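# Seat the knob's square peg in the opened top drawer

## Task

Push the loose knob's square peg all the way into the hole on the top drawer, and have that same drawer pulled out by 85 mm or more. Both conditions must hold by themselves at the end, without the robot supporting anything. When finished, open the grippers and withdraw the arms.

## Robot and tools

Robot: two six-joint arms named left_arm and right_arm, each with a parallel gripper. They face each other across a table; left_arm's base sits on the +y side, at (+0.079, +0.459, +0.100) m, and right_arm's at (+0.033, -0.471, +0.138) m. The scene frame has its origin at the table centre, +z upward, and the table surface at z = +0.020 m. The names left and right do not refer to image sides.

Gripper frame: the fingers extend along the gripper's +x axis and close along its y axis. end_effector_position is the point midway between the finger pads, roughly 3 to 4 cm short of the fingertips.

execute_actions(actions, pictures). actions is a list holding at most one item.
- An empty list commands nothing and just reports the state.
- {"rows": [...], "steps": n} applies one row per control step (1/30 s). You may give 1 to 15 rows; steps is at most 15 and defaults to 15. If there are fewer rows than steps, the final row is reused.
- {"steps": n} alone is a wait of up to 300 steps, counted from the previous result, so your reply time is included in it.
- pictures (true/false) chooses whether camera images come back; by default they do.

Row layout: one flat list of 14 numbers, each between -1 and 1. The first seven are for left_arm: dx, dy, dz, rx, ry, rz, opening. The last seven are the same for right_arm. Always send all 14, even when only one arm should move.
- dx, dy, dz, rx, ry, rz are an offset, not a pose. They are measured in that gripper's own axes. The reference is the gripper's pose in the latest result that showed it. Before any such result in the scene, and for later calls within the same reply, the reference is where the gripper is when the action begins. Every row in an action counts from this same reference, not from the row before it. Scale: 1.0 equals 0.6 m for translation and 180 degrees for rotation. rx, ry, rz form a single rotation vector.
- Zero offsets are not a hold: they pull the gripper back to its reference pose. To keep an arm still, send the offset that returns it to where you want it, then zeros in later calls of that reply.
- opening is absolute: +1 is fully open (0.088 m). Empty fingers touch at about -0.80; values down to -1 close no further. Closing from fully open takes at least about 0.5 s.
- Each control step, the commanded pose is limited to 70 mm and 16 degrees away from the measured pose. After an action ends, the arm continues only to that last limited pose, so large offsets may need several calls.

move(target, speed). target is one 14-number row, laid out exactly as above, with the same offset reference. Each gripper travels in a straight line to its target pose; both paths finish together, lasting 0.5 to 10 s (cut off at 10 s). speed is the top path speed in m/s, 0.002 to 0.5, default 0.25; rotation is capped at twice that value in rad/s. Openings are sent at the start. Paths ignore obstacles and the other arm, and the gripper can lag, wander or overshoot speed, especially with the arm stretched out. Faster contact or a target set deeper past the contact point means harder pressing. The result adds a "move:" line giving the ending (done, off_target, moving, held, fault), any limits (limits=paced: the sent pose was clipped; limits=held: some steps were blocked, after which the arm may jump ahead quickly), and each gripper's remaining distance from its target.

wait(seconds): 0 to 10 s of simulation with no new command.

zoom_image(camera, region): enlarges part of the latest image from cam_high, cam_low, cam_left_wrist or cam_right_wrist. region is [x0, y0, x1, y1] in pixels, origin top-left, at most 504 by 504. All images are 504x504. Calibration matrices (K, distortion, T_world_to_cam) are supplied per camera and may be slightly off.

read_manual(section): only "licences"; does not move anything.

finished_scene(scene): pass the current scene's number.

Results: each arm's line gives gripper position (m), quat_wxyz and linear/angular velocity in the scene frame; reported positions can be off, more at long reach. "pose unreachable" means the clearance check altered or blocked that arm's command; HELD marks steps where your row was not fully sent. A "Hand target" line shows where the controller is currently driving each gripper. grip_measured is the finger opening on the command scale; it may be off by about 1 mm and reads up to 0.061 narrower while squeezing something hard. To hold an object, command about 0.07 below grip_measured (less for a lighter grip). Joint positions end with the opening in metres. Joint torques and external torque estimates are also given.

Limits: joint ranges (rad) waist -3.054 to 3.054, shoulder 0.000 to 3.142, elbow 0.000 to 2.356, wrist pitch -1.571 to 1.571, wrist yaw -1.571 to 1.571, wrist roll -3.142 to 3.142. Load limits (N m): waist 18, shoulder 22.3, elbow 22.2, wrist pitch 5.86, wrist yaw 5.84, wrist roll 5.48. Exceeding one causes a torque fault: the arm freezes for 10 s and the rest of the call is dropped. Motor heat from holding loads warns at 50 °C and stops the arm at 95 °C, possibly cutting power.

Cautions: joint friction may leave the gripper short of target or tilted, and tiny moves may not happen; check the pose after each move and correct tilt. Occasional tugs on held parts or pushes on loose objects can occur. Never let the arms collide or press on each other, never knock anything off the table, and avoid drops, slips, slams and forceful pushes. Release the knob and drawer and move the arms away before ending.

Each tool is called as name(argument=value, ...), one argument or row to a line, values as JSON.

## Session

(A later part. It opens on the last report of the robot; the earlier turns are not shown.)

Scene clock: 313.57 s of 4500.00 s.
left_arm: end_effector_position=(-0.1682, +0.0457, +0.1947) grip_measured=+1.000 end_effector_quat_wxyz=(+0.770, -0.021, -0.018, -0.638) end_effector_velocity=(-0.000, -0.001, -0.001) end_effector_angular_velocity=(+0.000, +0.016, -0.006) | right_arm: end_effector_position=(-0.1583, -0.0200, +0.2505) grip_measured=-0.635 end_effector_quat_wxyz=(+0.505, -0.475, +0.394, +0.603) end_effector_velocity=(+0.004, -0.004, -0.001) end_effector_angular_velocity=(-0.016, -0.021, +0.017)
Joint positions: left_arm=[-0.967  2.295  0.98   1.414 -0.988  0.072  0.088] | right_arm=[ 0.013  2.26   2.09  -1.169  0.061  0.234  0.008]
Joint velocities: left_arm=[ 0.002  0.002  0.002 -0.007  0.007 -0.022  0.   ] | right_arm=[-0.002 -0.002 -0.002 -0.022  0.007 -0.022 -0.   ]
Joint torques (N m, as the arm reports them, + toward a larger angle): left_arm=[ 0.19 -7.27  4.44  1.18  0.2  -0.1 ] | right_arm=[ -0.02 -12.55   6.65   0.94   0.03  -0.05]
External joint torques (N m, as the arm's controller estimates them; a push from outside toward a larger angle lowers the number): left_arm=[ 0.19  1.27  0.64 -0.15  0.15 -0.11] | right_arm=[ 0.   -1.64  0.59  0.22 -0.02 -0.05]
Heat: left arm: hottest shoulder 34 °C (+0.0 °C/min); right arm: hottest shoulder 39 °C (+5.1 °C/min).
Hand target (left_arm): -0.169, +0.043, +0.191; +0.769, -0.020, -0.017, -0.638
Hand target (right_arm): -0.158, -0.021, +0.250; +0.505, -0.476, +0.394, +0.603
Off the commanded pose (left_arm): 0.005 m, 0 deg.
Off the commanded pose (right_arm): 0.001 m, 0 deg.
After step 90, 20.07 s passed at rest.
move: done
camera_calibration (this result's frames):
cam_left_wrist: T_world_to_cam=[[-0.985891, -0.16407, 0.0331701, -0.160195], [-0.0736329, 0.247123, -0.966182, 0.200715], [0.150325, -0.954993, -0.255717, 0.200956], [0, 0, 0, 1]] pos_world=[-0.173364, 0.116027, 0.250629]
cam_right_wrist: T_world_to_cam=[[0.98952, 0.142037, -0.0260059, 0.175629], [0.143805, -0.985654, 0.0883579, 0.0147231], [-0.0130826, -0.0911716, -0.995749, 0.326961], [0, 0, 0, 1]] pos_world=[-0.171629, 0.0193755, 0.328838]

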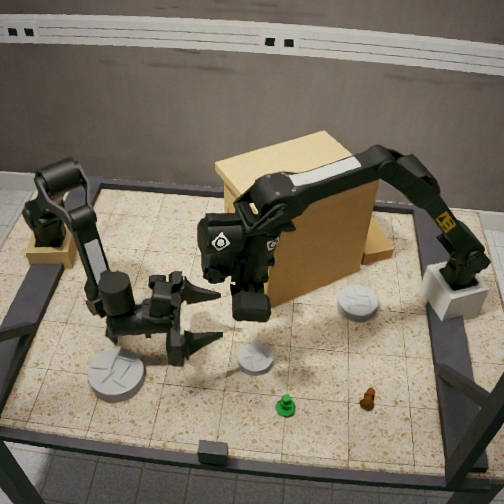

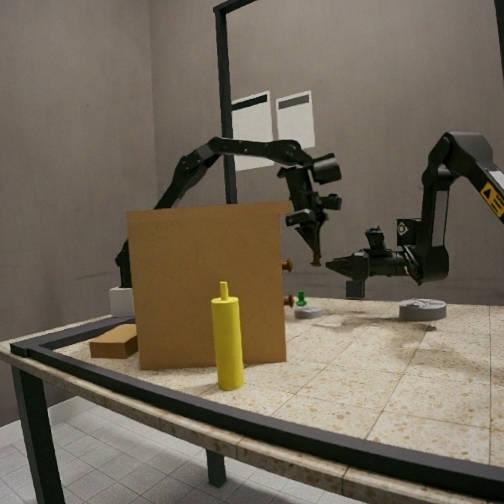

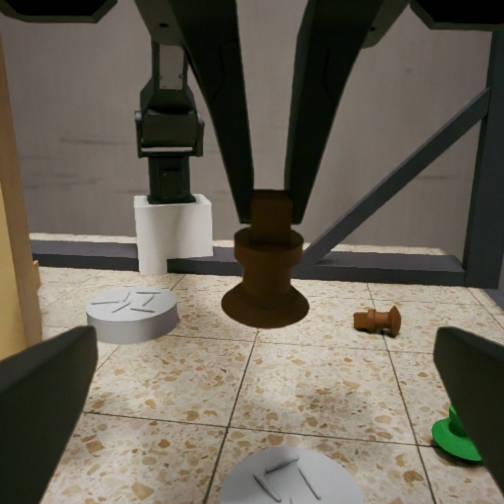

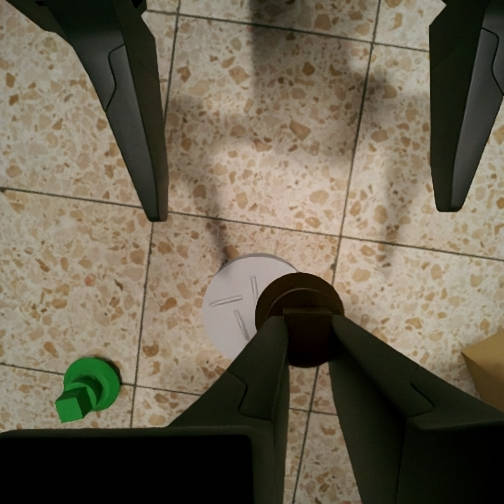

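move(
  target=[0.095,0,-0.007,0,0,0,0.3, 0,0,0,0,0,0,-0.75],
  speed=0.08,
)

Scene clock: 319.03 s of 4500.00 s.
left_arm: end_effector_position=(-0.1575, -0.0075, +0.1973) grip_measured=+0.303 end_effector_quat_wxyz=(+0.770, -0.022, -0.019, -0.637) end_effector_velocity=(-0.003, -0.001, +0.002) end_effector_angular_velocity=(-0.001, -0.006, -0.009) | right_arm: end_effector_position=(-0.1583, -0.0200, +0.2505) grip_measured=-0.635 end_effector_quat_wxyz=(+0.505, -0.475, +0.394, +0.603) end_effector_velocity=(+0.001, -0.001, +0.001) end_effector_angular_velocity=(-0.005, +0.007, -0.008)
Joint positions: left_arm=[-0.857  2.351  1.134  1.307 -0.88   0.059  0.054] | right_arm=[ 0.013  2.26   2.09  -1.169  0.061  0.234  0.008]
Joint velocities: left_arm=[-0.002 -0.002  0.007 -0.007  0.007  0.007 -0.   ] | right_arm=[-0.002 -0.002  0.002 -0.007 -0.007  0.007  0.   ]
Joint torques (N m, as the arm reports them, + toward a larger angle): left_arm=[ 0.4  -7.71  5.    1.24  0.2  -0.09] | right_arm=[  0.03 -12.24   7.24   0.81   0.04  -0.02]
External joint torques (N m, as the arm's controller estimates them; a push from outside toward a larger angle lowers the number): left_arm=[ 0.41  1.67  0.68 -0.17  0.15 -0.1 ] | right_arm=[-0.03 -1.23  1.08  0.06  0.   -0.02]
Heat: left arm: hottest shoulder 34 °C (+0.0 °C/min); right arm: hottest shoulder 41 °C (+6.0 °C/min).
Hand target (left_arm): -0.158, -0.010, +0.194; +0.770, -0.021, -0.018, -0.638
Hand target (right_arm): -0.158, -0.020, +0.251; +0.505, -0.475, +0.394, +0.603
Off the commanded pose (left_arm): 0.005 m, 0 deg.
Off the commanded pose (right_arm): 0.000 m, 0 deg.
After step 90, 1.30 s passed at rest.
move: done
camera_calibration (this result's frames):
cam_left_wrist: T_world_to_cam=[[-0.985686, -0.165191, 0.0336843, -0.158575], [-0.0739403, 0.244027, -0.966946, 0.217267], [0.151511, -0.955596, -0.252748, 0.148851], [0, 0, 0, 1]] pos_world=[-0.162793, 0.0630276, 0.253049]
cam_right_wrist: T_world_to_cam=[[0.98952, 0.142037, -0.0260059, 0.175629], [0.143805, -0.985654, 0.0883579, 0.0147231], [-0.0130826, -0.0911716, -0.995749, 0.326961], [0, 0, 0, 1]] pos_world=[-0.171629, 0.0193755, 0.328838]

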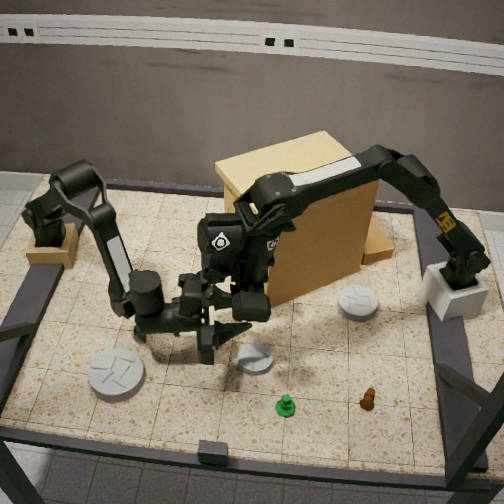

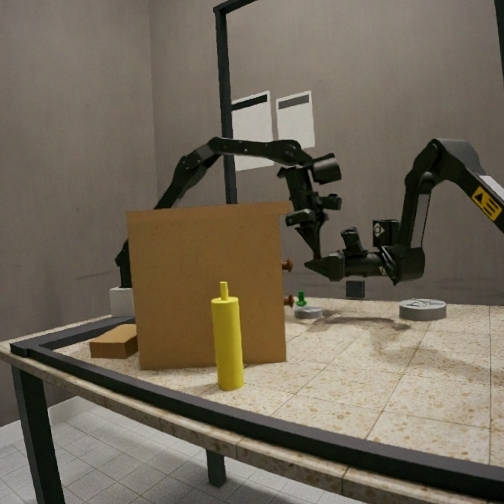

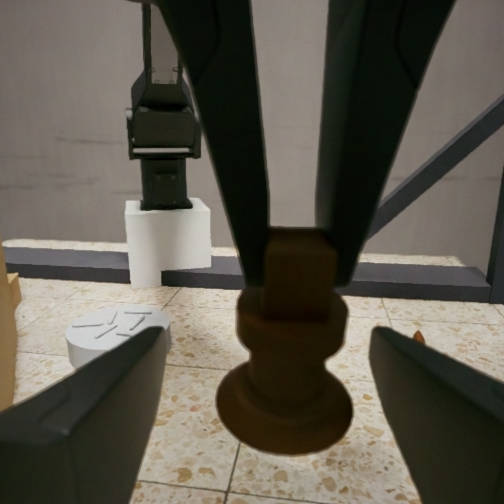

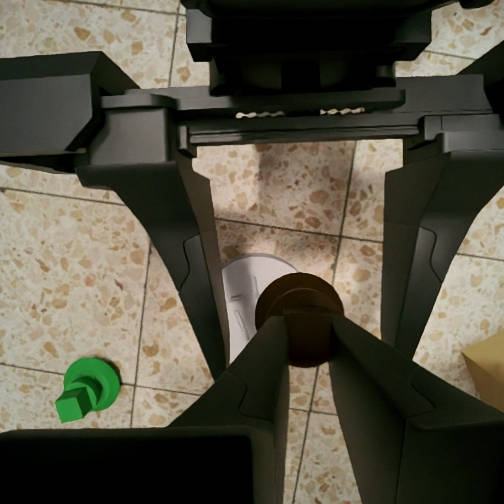

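execute_actions(
  actions=[
    {"rows":[[0,-0.008,-0.018,0,0,0,0.1, 0,0,0,0,0,0,-0.75]],"steps":15},
  ],
)

Scene clock: 322.53 s of 4500.00 s.
left_arm: end_effector_position=(-0.1598, -0.0086, +0.1897) grip_measured=+0.107 end_effector_quat_wxyz=(+0.770, -0.022, -0.018, -0.638) end_effector_velocity=(+0.000, +0.001, +0.002) end_effector_angular_velocity=(+0.001, +0.006, +0.004) | right_arm: end_effector_position=(-0.1583, -0.0200, +0.2505) grip_measured=-0.635 end_effector_quat_wxyz=(+0.505, -0.475, +0.394, +0.603) end_effector_velocity=(+0.001, -0.003, -0.001) end_effector_angular_velocity=(-0.014, -0.000, +0.006)
Joint positions: left_arm=[-0.859  2.38   1.148  1.322 -0.881  0.058  0.044] | right_arm=[ 0.013  2.26   2.09  -1.169  0.061  0.234  0.008]
Joint velocities: left_arm=[-0.002 -0.007 -0.002 -0.007 -0.007 -0.007 -0.001] | right_arm=[-0.002 -0.002 -0.007 -0.007 -0.007 -0.007  0.   ]
Joint torques (N m, as the arm reports them, + toward a larger angle): left_arm=[-0.12 -7.99  4.87  1.66 -0.17  0.05] | right_arm=[  0.02 -12.24   7.22   0.8    0.05  -0.02]
External joint torques (N m, as the arm's controller estimates them; a push from outside toward a larger angle lowers the number): left_arm=[-0.18  1.41  0.65  0.26 -0.21  0.04] | right_arm=[ 0.02 -1.34  1.13  0.06  0.   -0.02]
Heat: left arm: hottest shoulder 35 °C (+1.0 °C/min); right arm: hottest shoulder 41 °C (+6.1 °C/min).
Hand target (left_arm): -0.162, -0.009, +0.187; +0.770, -0.023, -0.018, -0.637
Hand target (right_arm): -0.158, -0.020, +0.251; +0.505, -0.475, +0.394, +0.603
Off the commanded pose (left_arm): 0.004 m, 0 deg.
Off the commanded pose (right_arm): 0.000 m, 0 deg.
Steps of this call (steps 1 to 90: nothing new was sent; steps 91 to 105: all 15 steps of this action). Readings (end_effector_position):
91: left_arm (-0.1579, -0.0078, +0.1964) | right_arm (-0.1583, -0.0200, +0.2505)
92: left_arm (-0.1583, -0.0083, +0.1959) | right_arm (-0.1583, -0.0200, +0.2505)
94: left_arm (-0.1587, -0.0088, +0.1936) | right_arm (-0.1583, -0.0200, +0.2505)
98: left_arm (-0.1590, -0.0084, +0.1888) | right_arm (-0.1583, -0.0200, +0.2505)
105: the state above
camera_calibration (this result's frames):
cam_left_wrist: T_world_to_cam=[[-0.985872, -0.164046, 0.033843, -0.16086], [-0.0738564, 0.244392, -0.96686, 0.210015], [0.150339, -0.955699, -0.253055, 0.146054], [0, 0, 0, 1]] pos_world=[-0.165034, 0.0618689, 0.245459]
cam_right_wrist: T_world_to_cam=[[0.98952, 0.142037, -0.0260059, 0.175629], [0.143805, -0.985654, 0.0883579, 0.0147231], [-0.0130826, -0.0911716, -0.995749, 0.326961], [0, 0, 0, 1]] pos_world=[-0.171629, 0.0193755, 0.328838]

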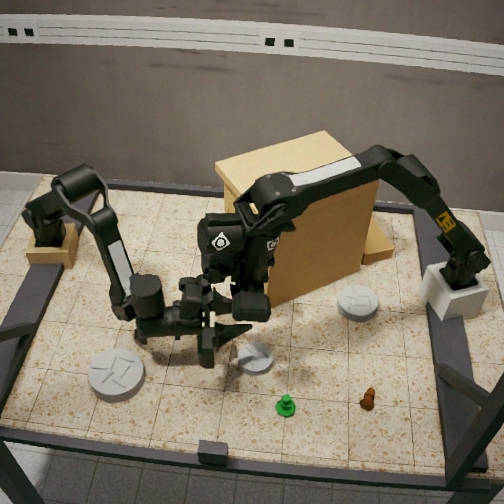

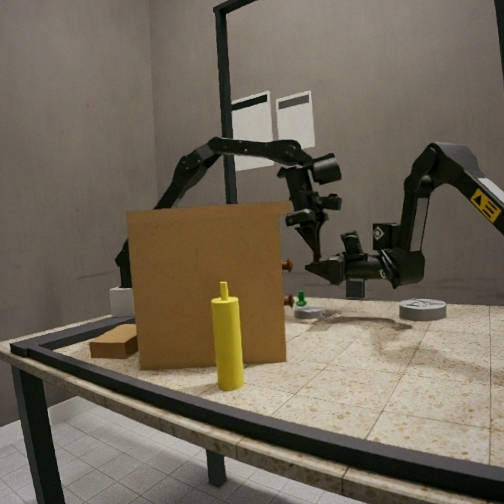

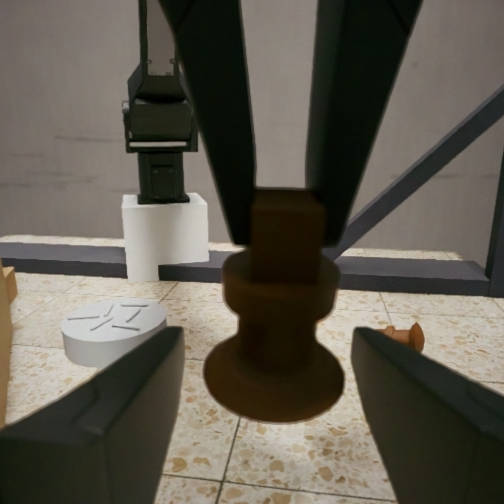

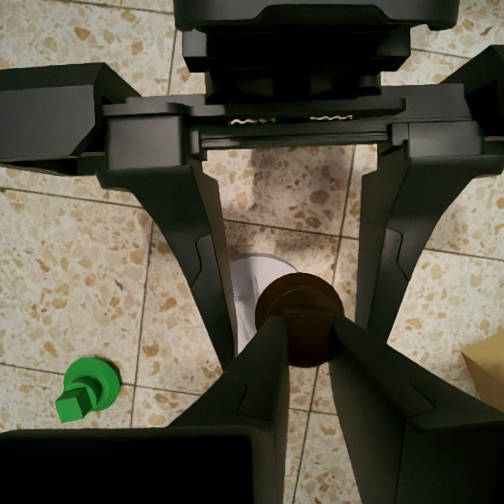

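execute_actions(
  actions=[
    {"rows":[[0,0,0.004,0,0,0,-0.05, 0,0,0,0,0,0,-0.75],[0,0,0.004,0,0,0,-0.1, 0,0,0,0,0,0,-0.75],[0,0,0.004,0,0,0,-0.15, 0,0,0,0,0,0,-0.75],[0,0,0.004,0,0,0,-0.25, 0,0,0,0,0,0,-0.75]],"steps":15},
  ],
)

Scene clock: 327.10 s of 4500.00 s.
left_arm: end_effector_position=(-0.1598, -0.0086, +0.1891) grip_measured=-0.236 end_effector_quat_wxyz=(+0.770, -0.020, -0.018, -0.638) end_effector_velocity=(+0.000, +0.001, -0.003) end_effector_angular_velocity=(+0.006, +0.014, +0.004) | right_arm: end_effector_position=(-0.1583, -0.0200, +0.2505) grip_measured=-0.635 end_effector_quat_wxyz=(+0.505, -0.475, +0.394, +0.603) end_effector_velocity=(+0.002, -0.005, +0.002) end_effector_angular_velocity=(-0.018, -0.002, +0.006)
Joint positions: left_arm=[-0.859  2.38   1.148  1.318 -0.881  0.058  0.027] | right_arm=[ 0.013  2.26   2.09  -1.169  0.061  0.234  0.008]
Joint velocities: left_arm=[-0.002  0.002 -0.002 -0.007 -0.007 -0.022 -0.003] | right_arm=[-0.002 -0.007 -0.002 -0.022 -0.007 -0.007 -0.   ]
Joint torques (N m, as the arm reports them, + toward a larger angle): left_arm=[ -0.04 -10.35   3.64   1.25   0.03   0.02] | right_arm=[  0.01 -12.28   7.25   0.81   0.04  -0.01]
External joint torques (N m, as the arm's controller estimates them; a push from outside toward a larger angle lowers the number): left_arm=[-0.04 -1.02 -0.53 -0.13 -0.01  0.02] | right_arm=[-0.01 -1.27  1.11  0.07  0.   -0.01]
Heat: left arm: hottest shoulder 35 °C (+1.0 °C/min); right arm: hottest shoulder 42 °C (+7.0 °C/min).
Hand target (left_arm): -0.160, -0.008, +0.192; +0.770, -0.022, -0.019, -0.638
Hand target (right_arm): -0.158, -0.020, +0.251; +0.505, -0.475, +0.394, +0.603
Off the commanded pose (left_arm): 0.003 m, 0 deg.
Off the commanded pose (right_arm): 0.000 m, 0 deg.
Steps of this call (steps 1 to 90: nothing new was sent; then 1.07 s passed at rest; steps 91 to 105: all 15 steps of this action). Readings (end_effector_position):
91: left_arm (-0.1598, -0.0086, +0.1897) | right_arm (-0.1583, -0.0200, +0.2505)
92: left_arm (-0.1598, -0.0086, +0.1897) | right_arm (-0.1583, -0.0200, +0.2505)
94: left_arm (-0.1598, -0.0086, +0.1896) | right_arm (-0.1583, -0.0200, +0.2505)
98: left_arm (-0.1598, -0.0086, +0.1891) | right_arm (-0.1583, -0.0200, +0.2505)
105: the state above
camera_calibration (this result's frames):
cam_left_wrist: T_world_to_cam=[[-0.985888, -0.164516, 0.030974, -0.160287], [-0.0716122, 0.247216, -0.96631, 0.209699], [0.151317, -0.954892, -0.255509, 0.146489], [0, 0, 0, 1]] pos_world=[-0.165175, 0.0616706, 0.245029]
cam_right_wrist: T_world_to_cam=[[0.98952, 0.142037, -0.0260059, 0.175629], [0.143805, -0.985654, 0.0883579, 0.0147231], [-0.0130826, -0.0911716, -0.995749, 0.326961], [0, 0, 0, 1]] pos_world=[-0.171629, 0.0193755, 0.328838]

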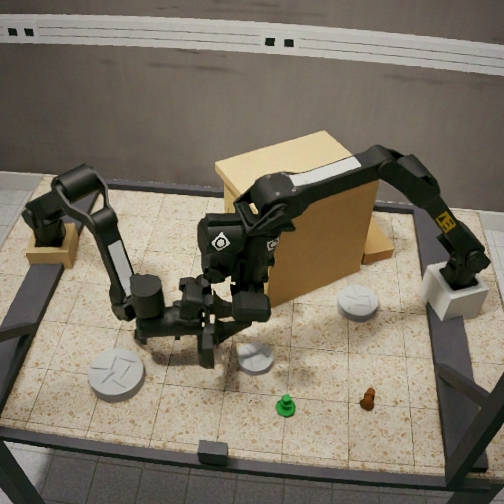

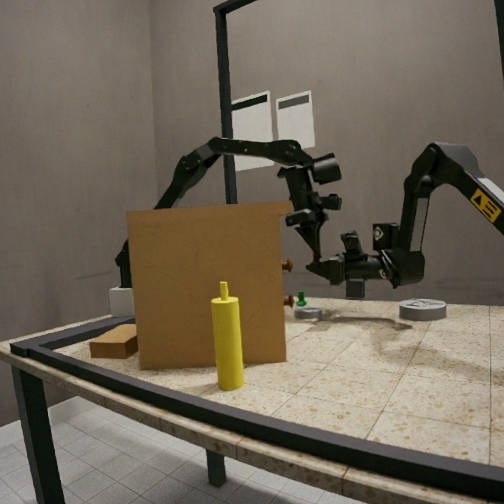

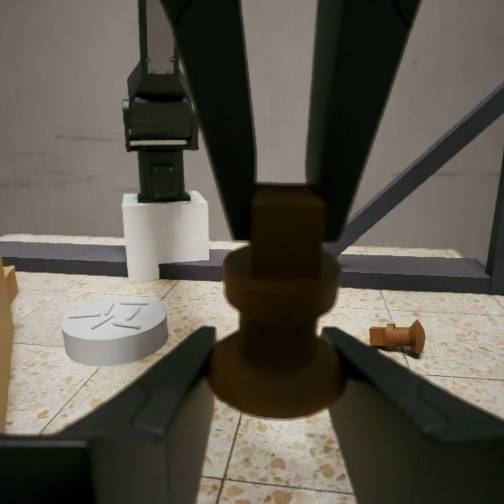

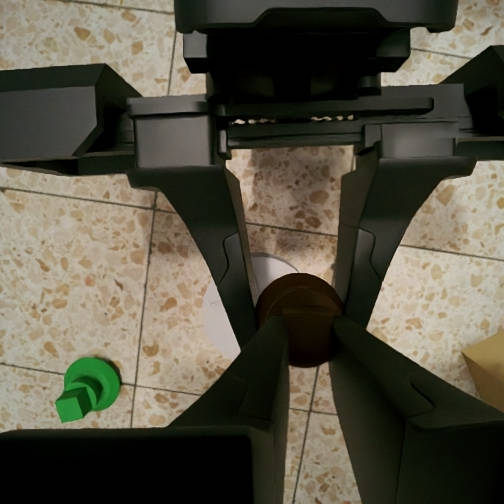

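execute_actions(
  actions=[
    {"rows":[[0,0,0,0,0,0,-0.36, 0,0,0,0,0,0,-0.75]],"steps":12},
  ],
)

Scene clock: 329.20 s of 4500.00 s.
left_arm: end_effector_position=(-0.1598, -0.0086, +0.1890) grip_measured=-0.314 end_effector_quat_wxyz=(+0.770, -0.020, -0.018, -0.638) end_effector_velocity=(+0.000, +0.001, -0.003) end_effector_angular_velocity=(+0.008, -0.000, +0.004) | right_arm: end_effector_position=(-0.1584, -0.0200, +0.2505) grip_measured=-0.635 end_effector_quat_wxyz=(+0.505, -0.475, +0.394, +0.603) end_effector_velocity=(-0.001, -0.003, +0.002) end_effector_angular_velocity=(-0.010, +0.013, +0.024)
Joint positions: left_arm=[-0.859  2.38   1.148  1.317 -0.881  0.058  0.024] | right_arm=[ 0.013  2.26   2.09  -1.169  0.061  0.234  0.008]
Joint velocities: left_arm=[-0.002  0.002 -0.002 -0.007 -0.007 -0.007 -0.   ] | right_arm=[-0.002 -0.007 -0.002 -0.007 -0.022 -0.022 -0.   ]
Joint torques (N m, as the arm reports them, + toward a larger angle): left_arm=[ 0.02 -9.45  3.74  1.37  0.    0.01] | right_arm=[ -0.01 -12.25   7.24   0.8    0.04  -0.01]
External joint torques (N m, as the arm's controller estimates them; a push from outside toward a larger angle lowers the number): left_arm=[ 0.08 -0.11 -0.47 -0.01 -0.05  0.  ] | right_arm=[-0.06 -1.24  1.08  0.05  0.01 -0.01]
Heat: left arm: hottest shoulder 35 °C (+1.0 °C/min); right arm: hottest shoulder 42 °C (+7.0 °C/min).
Hand target (left_arm): -0.160, -0.009, +0.189; +0.770, -0.020, -0.018, -0.638
Hand target (right_arm): -0.158, -0.020, +0.251; +0.505, -0.475, +0.394, +0.603
Off the commanded pose (left_arm): 0.000 m, 0 deg.
Off the commanded pose (right_arm): 0.000 m, 0 deg.
Steps of this call (steps 1 to 51: nothing new was sent; steps 52 to 63: all 12 steps of this action). Readings (end_effector_position):
52: left_arm (-0.1598, -0.0086, +0.1890) | right_arm (-0.1583, -0.0200, +0.2505)
53: left_arm (-0.1598, -0.0086, +0.1890) | right_arm (-0.1584, -0.0200, +0.2505)
55: left_arm (-0.1598, -0.0086, +0.1890) | right_arm (-0.1584, -0.0200, +0.2505)
59: left_arm (-0.1598, -0.0086, +0.1890) | right_arm (-0.1584, -0.0200, +0.2505)
63: the state above
camera_calibration (this result's frames):
cam_left_wrist: T_world_to_cam=[[-0.985895, -0.164525, 0.0306848, -0.160236], [-0.071376, 0.247499, -0.966256, 0.20967], [0.151379, -0.954817, -0.255751, 0.146527], [0, 0, 0, 1]] pos_world=[-0.165192, 0.0616501, 0.244986]
cam_right_wrist: T_world_to_cam=[[0.989465, 0.142415, -0.0260059, 0.175809], [0.144181, -0.985599, 0.0883579, 0.0147365], [-0.0130478, -0.0911766, -0.995749, 0.326958], [0, 0, 0, 1]] pos_world=[-0.171815, 0.0192974, 0.328838]

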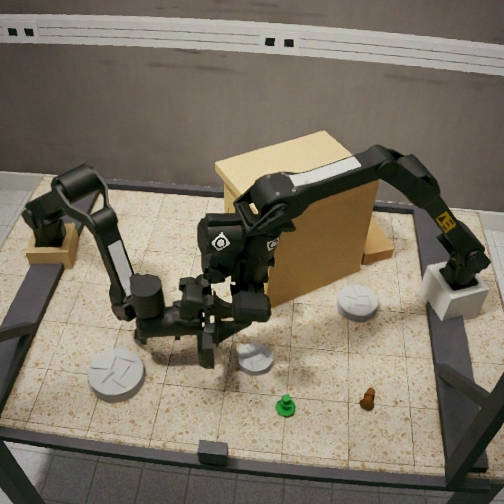

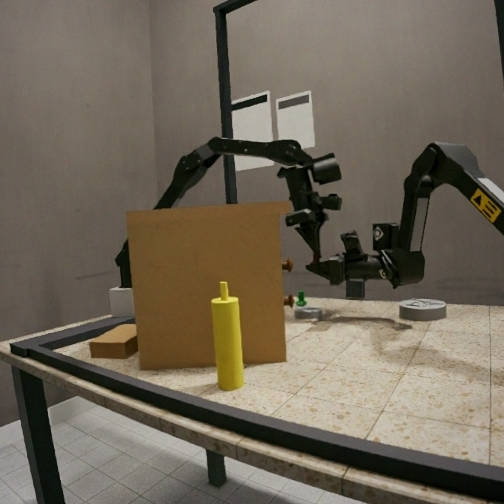

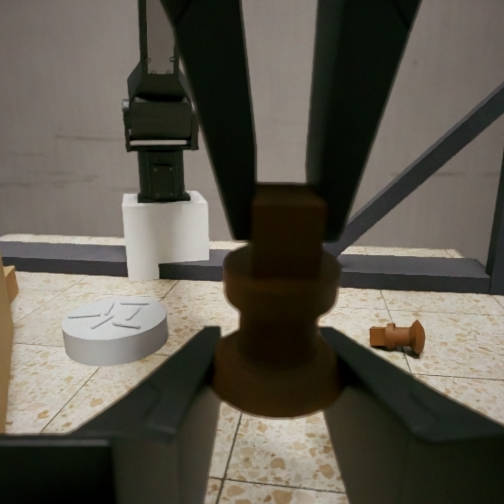

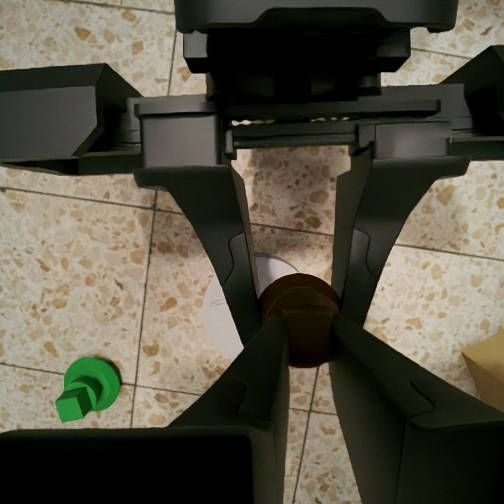

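move(
  target=[-0.22,0,0.03,0,0,0,0.5, 0,0,0,0,0,0,-0.75],
  speed=0.15,
)

move(
  target=[0,0,0,0,0,0,0.5, -0.02,0,-0.05,0,-0.5,0,-0.75],
  speed=0.2,
)

Scene clock: 354.37 s of 4500.00 s.
left_arm: end_effector_position=(-0.1840, +0.1197, +0.1923) grip_measured=+0.497 end_effector_quat_wxyz=(+0.770, -0.012, -0.020, -0.638) end_effector_velocity=(+0.002, +0.005, +0.003) end_effector_angular_velocity=(-0.009, +0.023, +0.009) | right_arm: end_effector_position=(-0.1584, -0.0200, +0.2505) grip_measured=-0.635 end_effector_quat_wxyz=(+0.505, -0.475, +0.394, +0.603) end_effector_velocity=(-0.001, +0.002, +0.002) end_effector_angular_velocity=(+0.008, +0.013, -0.008)
Joint positions: left_arm=[-1.153  2.243  0.825  1.536 -1.172  0.115  0.063] | right_arm=[ 0.013  2.26   2.09  -1.169  0.061  0.234  0.008]
Joint velocities: left_arm=[-0.012 -0.007 -0.012  0.022 -0.022 -0.007 -0.   ] | right_arm=[-0.002 -0.002  0.002  0.007 -0.007  0.007 -0.001]
Joint torques (N m, as the arm reports them, + toward a larger angle): left_arm=[-0.3  -9.88  2.29  1.44 -0.11  0.08] | right_arm=[  0.01 -12.26   7.24   0.8    0.04  -0.03]
External joint torques (N m, as the arm's controller estimates them; a push from outside toward a larger angle lowers the number): left_arm=[-0.26 -2.18 -0.94  0.22 -0.18  0.07] | right_arm=[ 0.01 -1.29  1.11  0.06 -0.01 -0.03]
Heat: left arm: hottest shoulder 39 °C (+5.1 °C/min); right arm: hottest shoulder 45 °C (+8.1 °C/min).
Hand target (left_arm): -0.184, +0.122, +0.199; +0.770, -0.020, -0.017, -0.638
Hand target (right_arm): -0.158, -0.020, +0.251; +0.505, -0.475, +0.394, +0.603
Off the commanded pose (left_arm): 0.008 m, 1 deg.
Off the commanded pose (right_arm): 0.000 m, 0 deg.
After step 90, 20.77 s passed at rest.
move: done
camera_calibration (this result's frames):
cam_left_wrist: T_world_to_cam=[[-0.986334, -0.163895, 0.0168134, -0.160587], [-0.0593796, 0.258438, -0.964201, 0.179882], [0.153683, -0.952023, -0.264638, 0.275335], [0, 0, 0, 1]] pos_world=[-0.190025, 0.189318, 0.249007]
cam_right_wrist: T_world_to_cam=[[0.989465, 0.142415, -0.0260059, 0.175809], [0.144181, -0.985599, 0.0883579, 0.0147365], [-0.0130478, -0.0911766, -0.995749, 0.326958], [0, 0, 0, 1]] pos_world=[-0.171815, 0.0192974, 0.328838]

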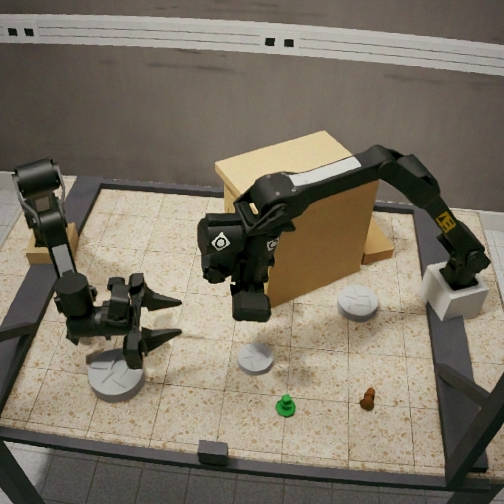

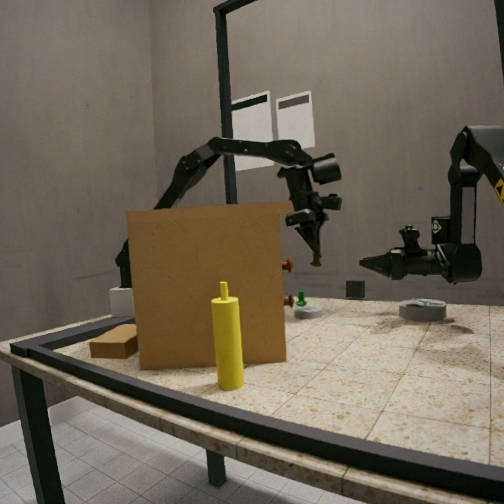

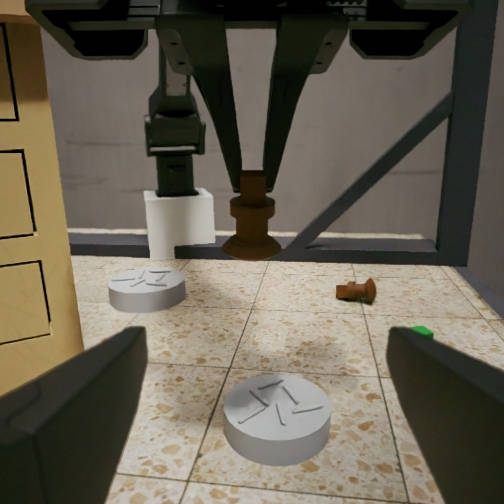

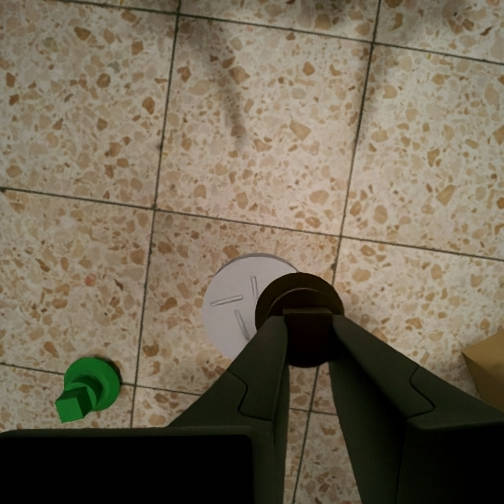

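Scene clock: 358.60 s of 4500.00 s.
left_arm: end_effector_position=(-0.1840, +0.1197, +0.1924) grip_measured=+0.497 end_effector_quat_wxyz=(+0.770, -0.012, -0.020, -0.638) end_effector_velocity=(+0.003, +0.001, -0.003) end_effector_angular_velocity=(+0.016, -0.024, +0.020) | right_arm: end_effector_position=(-0.1524, -0.0508, +0.2636) grip_measured=-0.635 end_effector_quat_wxyz=(+0.640, +0.053, -0.043, +0.765) end_effector_velocity=(-0.001, -0.002, -0.002) end_effector_angular_velocity=(+0.002, -0.024, +0.007)
Joint positions: left_arm=[-1.153  2.243  0.825  1.536 -1.172  0.115  0.063] | right_arm=[ 0.12   2.111  0.68   1.576  0.348 -0.047  0.008]
Joint velocities: left_arm=[-0.002 -0.002 -0.002 -0.022 -0.022  0.007 -0.   ] | right_arm=[ 0.002  0.002 -0.007  0.007 -0.007 -0.022 -0.   ]
Joint torques (N m, as the arm reports them, + toward a larger angle): left_arm=[ 0.09 -7.8   2.9   1.19  0.06 -0.01] | right_arm=[ 0.27 -7.36  3.43  2.04  0.17 -0.22]
External joint torques (N m, as the arm's controller estimates them; a push from outside toward a larger angle lowers the number): left_arm=[ 0.08 -0.15 -0.31 -0.01 -0.01 -0.02] | right_arm=[ 0.23  0.3  -0.31  0.37  0.21 -0.23]
Heat: left arm: hottest shoulder 39 °C (+5.0 °C/min); right arm: hottest shoulder 44 °C (+6.1 °C/min).
Hand target (left_arm): -0.184, +0.120, +0.192; +0.770, -0.012, -0.020, -0.638
Hand target (right_arm): -0.152, -0.053, +0.257; +0.642, +0.043, -0.042, +0.765
Off the commanded pose (left_arm): 0.000 m, 0 deg.
Off the commanded pose (right_arm): 0.009 m, 6 deg.
joint sent to its limit (right arm) — the command would take joint 4 (wrist pitch) past its upper limit, so that joint was sent only as far as its limit.
move: off_target (right_arm)
camera_calibration (this result's frames):
cam_left_wrist: T_world_to_cam=[[-0.986329, -0.163892, 0.0171621, -0.160649], [-0.0596869, 0.258235, -0.964236, 0.179902], [0.153599, -0.952079, -0.264487, 0.275312], [0, 0, 0, 1]] pos_world=[-0.190002, 0.189333, 0.249042]
cam_right_wrist: T_world_to_cam=[[0.978386, 0.202497, -0.0419142, 0.18011], [-0.00176864, -0.194489, -0.980903, 0.28216], [-0.206781, 0.959776, -0.189927, 0.148667], [0, 0, 0, 1]] pos_world=[-0.144976, -0.124282, 0.312557]

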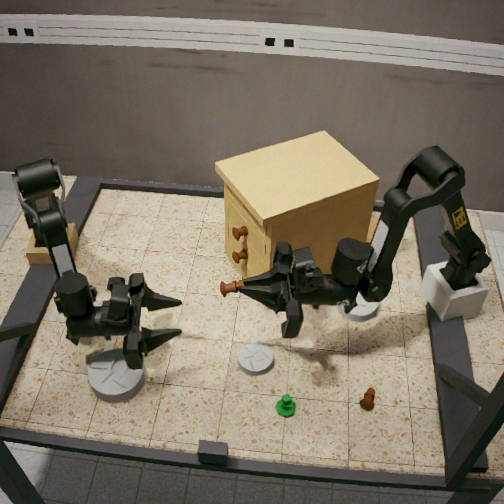

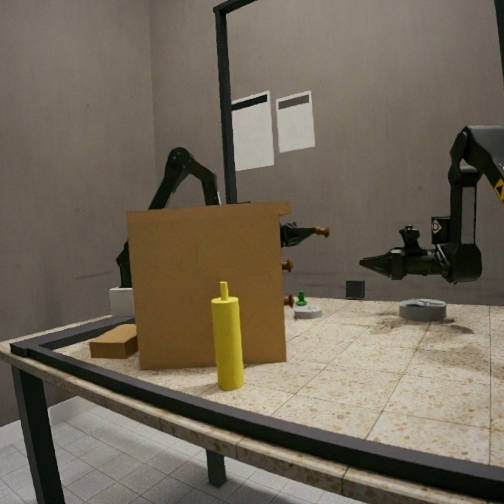

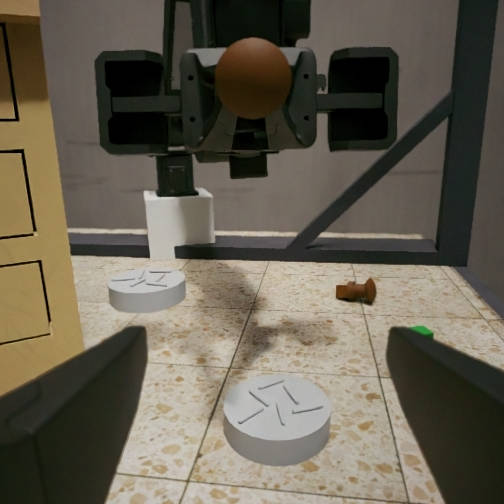

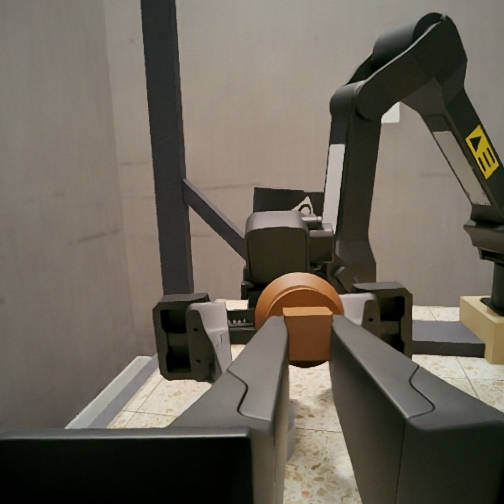

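zoom_image(
  camera="cam_low",
  region=[270, 200, 400, 280],
)

zoom_image(
  camera="cam_left_wrist",
  region=[180, 20, 330, 170],
)

Region (270, 200, 400, 280) of cam_low's 504x504 image, scaled by 3.877, with more detail than that image has; it fills the top 310 rows of this view, and the rest is white.

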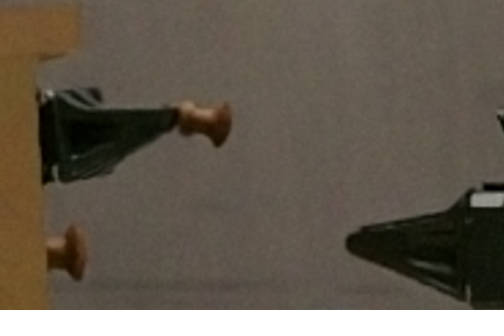

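Region (180, 20, 330, 170) of cam_left_wrist's 504x504 image, scaled by 3.360, with more detail than that image has.

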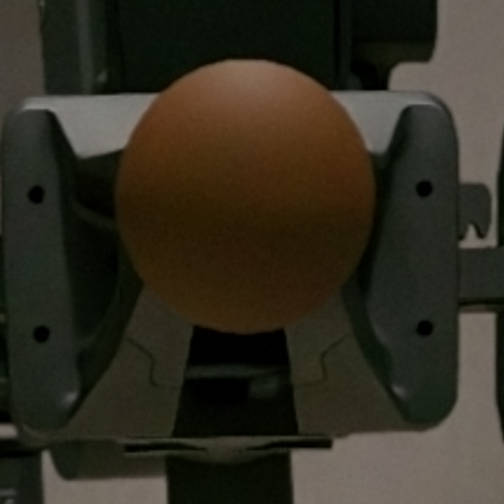

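move(
  target=[0.035,0.005,0.25,0,0.0146,0,0.5, 0.016,0,0.115,0,-0.03,0,-0.75],
  speed=0.2,
)

Scene clock: 371.40 s of 4500.00 s.
left_arm: end_effector_position=(-0.1805, +0.1073, +0.3308) grip_measured=+0.497 end_effector_quat_wxyz=(+0.770, +0.018, -0.008, -0.638) end_effector_velocity=(+0.001, +0.001, +0.008) end_effector_angular_velocity=(+0.000, +0.026, +0.005) | right_arm: end_effector_position=(-0.1522, -0.0519, +0.3249) grip_measured=-0.635 end_effector_quat_wxyz=(+0.639, +0.081, -0.067, +0.762) end_effector_velocity=(+0.002, +0.001, +0.002) end_effector_angular_velocity=(+0.003, -0.004, -0.011)
Joint positions: left_arm=[-1.118  1.754  0.975  0.753 -1.141  0.015  0.063] | right_arm=[ 0.12   1.926  0.7    1.451  0.345 -0.075  0.008]
Joint velocities: left_arm=[-0.002 -0.022  0.017 -0.051 -0.007 -0.037 -0.   ] | right_arm=[-0.002 -0.007  0.002 -0.007  0.007 -0.007 -0.   ]
Joint torques (N m, as the arm reports them, + toward a larger angle): left_arm=[ 0.3  -9.32  6.66  1.09  0.16 -0.02] | right_arm=[-0.26 -9.28  7.07  1.74 -0.26 -0.2 ]
External joint torques (N m, as the arm's controller estimates them; a push from outside toward a larger angle lowers the number): left_arm=[ 0.34 -2.32  0.96 -0.19  0.17 -0.03] | right_arm=[-0.25 -1.95  2.4   0.12 -0.22 -0.21]
Heat: left arm: hottest shoulder 39 °C (+5.1 °C/min); right arm: hottest shoulder 43 °C (+4.0 °C/min).
Hand target (left_arm): -0.179, +0.106, +0.344; +0.770, +0.002, -0.003, -0.638
Hand target (right_arm): -0.152, -0.050, +0.333; +0.638, +0.089, -0.073, +0.762
Off the commanded pose (left_arm): 0.013 m, 2 deg.
Off the commanded pose (right_arm): 0.008 m, 1 deg.
After step 90, 8.43 s passed at rest.
move: off_target (left_arm)
camera_calibration (this result's frames):
cam_left_wrist: T_world_to_cam=[[-0.986093, -0.165606, -0.0140044, -0.151045], [-0.0397706, 0.316946, -0.947609, 0.308558], [0.161369, -0.933874, -0.319124, 0.317092], [0, 0, 0, 1]] pos_world=[-0.187842, 0.173314, 0.391469]
cam_right_wrist: T_world_to_cam=[[0.978303, 0.203383, -0.0394904, 0.181934], [-0.014873, -0.121174, -0.99252, 0.347751], [-0.206647, 0.971572, -0.11552, 0.137933], [0, 0, 0, 1]] pos_world=[-0.144312, -0.128875, 0.368268]

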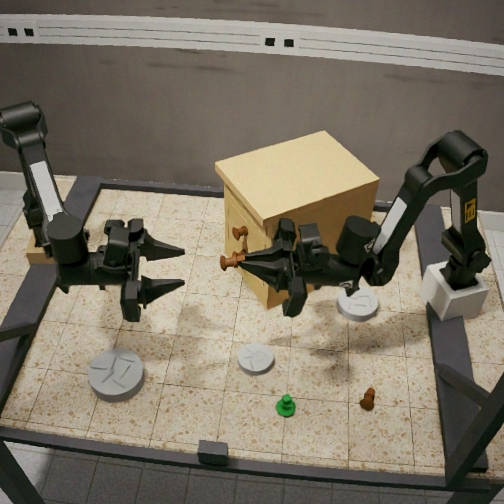

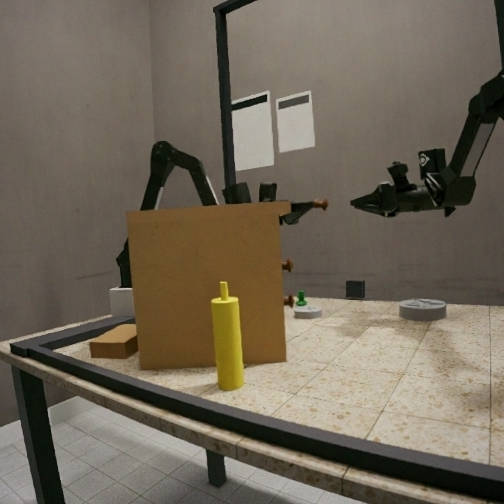

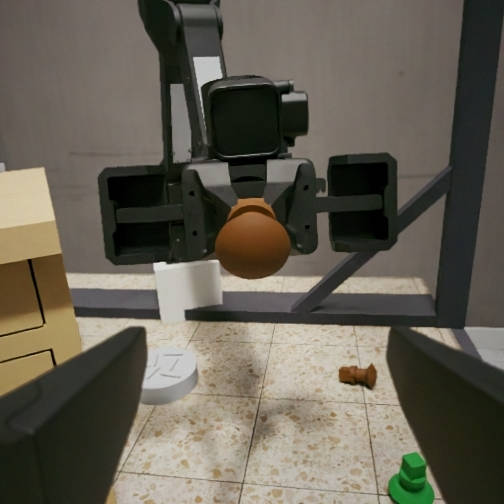

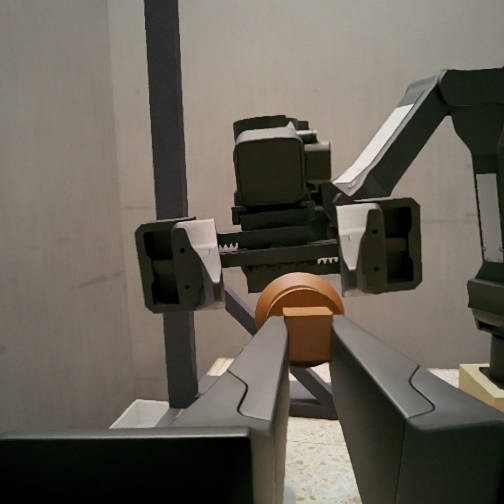

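move(
  target=[0.085,0.007,0.018,-0.012,0,0,0.4, 0,0,0,0,0,0,-0.75],
  speed=0.1,
)

Scene clock: 383.07 s of 4500.00 s.
left_arm: end_effector_position=(-0.1662, +0.0617, +0.3413) grip_measured=+0.403 end_effector_quat_wxyz=(+0.770, +0.005, +0.003, -0.638) end_effector_velocity=(+0.001, -0.003, +0.003) end_effector_angular_velocity=(-0.009, +0.016, +0.000) | right_arm: end_effector_position=(-0.1522, -0.0519, +0.3250) grip_measured=-0.635 end_effector_quat_wxyz=(+0.639, +0.081, -0.067, +0.762) end_effector_velocity=(-0.000, +0.000, -0.002) end_effector_angular_velocity=(-0.015, -0.003, +0.006)
Joint positions: left_arm=[-0.995  1.795  1.072  0.704 -1.018 -0.012  0.059] | right_arm=[ 0.12   1.926  0.7    1.451  0.345 -0.075  0.008]
Joint velocities: left_arm=[ 0.007  0.002  0.007  0.007  0.007 -0.007 -0.   ] | right_arm=[-0.002 -0.007 -0.002 -0.022 -0.007  0.007 -0.   ]
Joint torques (N m, as the arm reports them, + toward a larger angle): left_arm=[ 0.14 -6.44  6.85  1.2   0.17 -0.05] | right_arm=[ 0.03 -8.08  5.66  1.9  -0.04 -0.01]
External joint torques (N m, as the arm's controller estimates them; a push from outside toward a larger angle lowers the number): left_arm=[ 0.1   1.15  0.89 -0.18  0.19 -0.06] | right_arm=[ 0.04 -0.74  0.97  0.28  0.01 -0.02]
Heat: left arm: hottest shoulder 39 °C (+4.0 °C/min); right arm: hottest shoulder 42 °C (+1.0 °C/min).
Hand target (left_arm): -0.168, +0.058, +0.341; +0.770, +0.004, +0.003, -0.638
Hand target (right_arm): -0.152, -0.052, +0.325; +0.639, +0.082, -0.067, +0.762
Off the commanded pose (left_arm): 0.004 m, 0 deg.
Off the commanded pose (right_arm): 0.000 m, 0 deg.
After step 90, 7.70 s passed at rest.
move: done
camera_calibration (this result's frames):
cam_left_wrist: T_world_to_cam=[[-0.985875, -0.166272, 0.0200802, -0.155848], [-0.0716476, 0.310341, -0.947921, 0.328735], [0.151382, -0.935971, -0.31787, 0.273614], [0, 0, 0, 1]] pos_world=[-0.171513, 0.128162, 0.401718]
cam_right_wrist: T_world_to_cam=[[0.978303, 0.203383, -0.0394904, 0.181933], [-0.014873, -0.121174, -0.99252, 0.347837], [-0.206647, 0.971572, -0.11552, 0.137956], [0, 0, 0, 1]] pos_world=[-0.144304, -0.128887, 0.368356]

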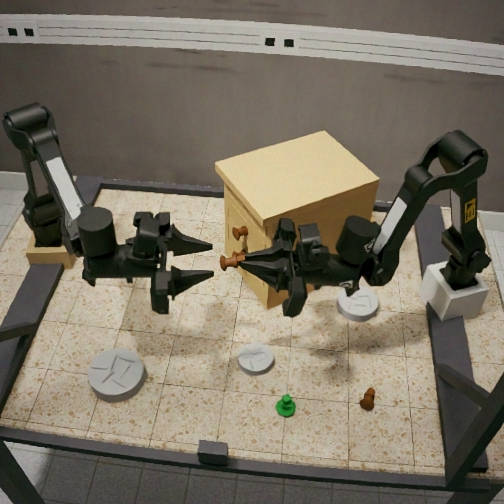

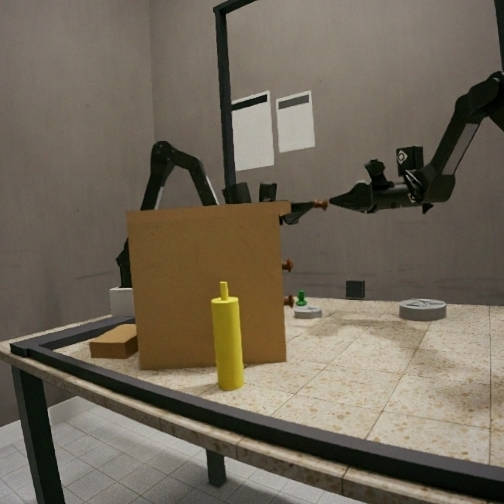

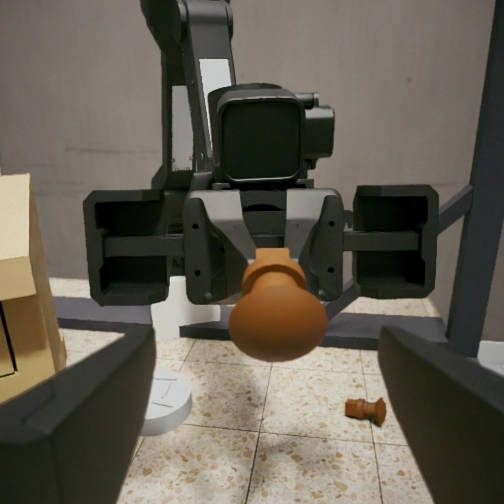

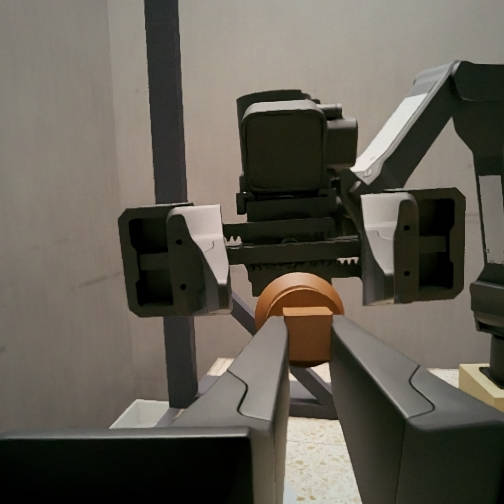

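move(
  target=[0.053,-0.008,-0.007,0,0,0,0.2, 0,0,0,0,0,0,-0.75],
  speed=0.06,
)

Scene clock: 387.30 s of 4500.00 s.
left_arm: end_effector_position=(-0.1635, +0.0336, +0.3374) grip_measured=+0.203 end_effector_quat_wxyz=(+0.770, +0.004, +0.003, -0.637) end_effector_velocity=(-0.001, -0.000, -0.002) end_effector_angular_velocity=(+0.011, -0.005, +0.005) | right_arm: end_effector_position=(-0.1522, -0.0519, +0.3250) grip_measured=-0.635 end_effector_quat_wxyz=(+0.639, +0.081, -0.067, +0.762) end_effector_velocity=(-0.002, -0.001, -0.003) end_effector_angular_velocity=(-0.004, -0.032, +0.014)
Joint positions: left_arm=[-0.937  1.864  1.143  0.703 -0.962 -0.012  0.049] | right_arm=[ 0.12   1.926  0.7    1.451  0.345 -0.075  0.008]
Joint velocities: left_arm=[-0.002  0.002  0.007 -0.022 -0.007 -0.007 -0.   ] | right_arm=[-0.002 -0.002 -0.007 -0.007 -0.022 -0.022 -0.001]
Joint torques (N m, as the arm reports them, + toward a larger angle): left_arm=[ 0.18 -6.63  6.72  1.3   0.15  0.12] | right_arm=[-0.03 -8.1   5.62  1.86 -0.05 -0.02]
External joint torques (N m, as the arm's controller estimates them; a push from outside toward a larger angle lowers the number): left_arm=[ 0.17  1.31  0.83 -0.07  0.17  0.11] | right_arm=[-0.04 -0.91  1.03  0.28  0.   -0.02]
Heat: left arm: hottest shoulder 39 °C (+4.0 °C/min); right arm: hottest shoulder 42 °C (+0.0 °C/min).
Hand target (left_arm): -0.165, +0.030, +0.337; +0.770, +0.005, +0.002, -0.638
Hand target (right_arm): -0.152, -0.052, +0.325; +0.639, +0.081, -0.067, +0.762
Off the commanded pose (left_arm): 0.004 m, 0 deg.
Off the commanded pose (right_arm): 0.000 m, 0 deg.
After step 90, 0.30 s passed at rest.
move: done
camera_calibration (this result's frames):
cam_left_wrist: T_world_to_cam=[[-0.985638, -0.167398, 0.022247, -0.158526], [-0.0739978, 0.309717, -0.947945, 0.333619], [0.151794, -0.935977, -0.317656, 0.245634], [0, 0, 0, 1]] pos_world=[-0.168848, 0.100043, 0.397806]
cam_right_wrist: T_world_to_cam=[[0.978303, 0.203383, -0.0394904, 0.181933], [-0.014873, -0.121174, -0.99252, 0.347837], [-0.206647, 0.971572, -0.11552, 0.137956], [0, 0, 0, 1]] pos_world=[-0.144304, -0.128887, 0.368356]

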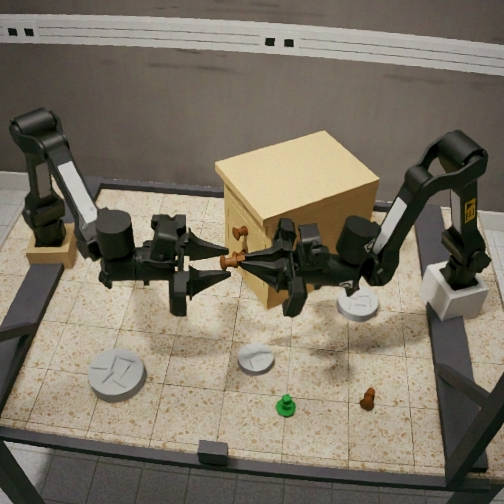

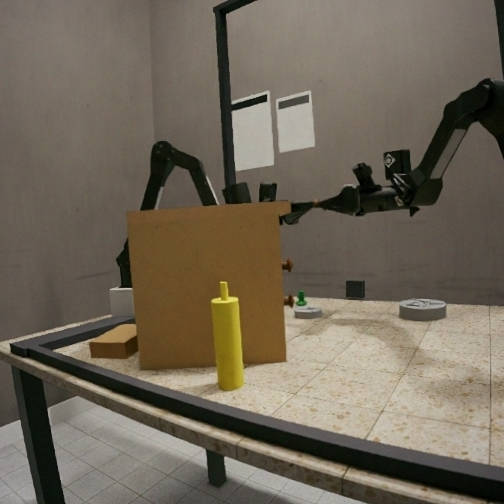

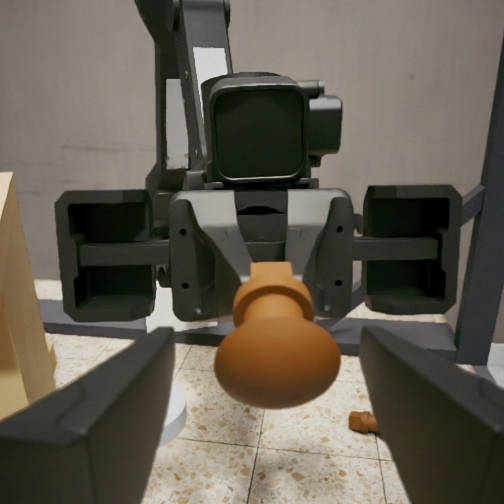

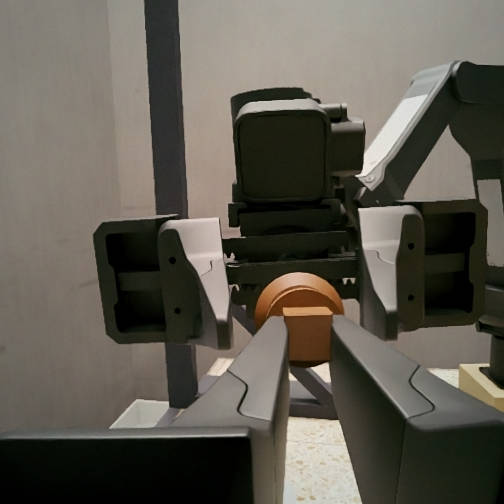

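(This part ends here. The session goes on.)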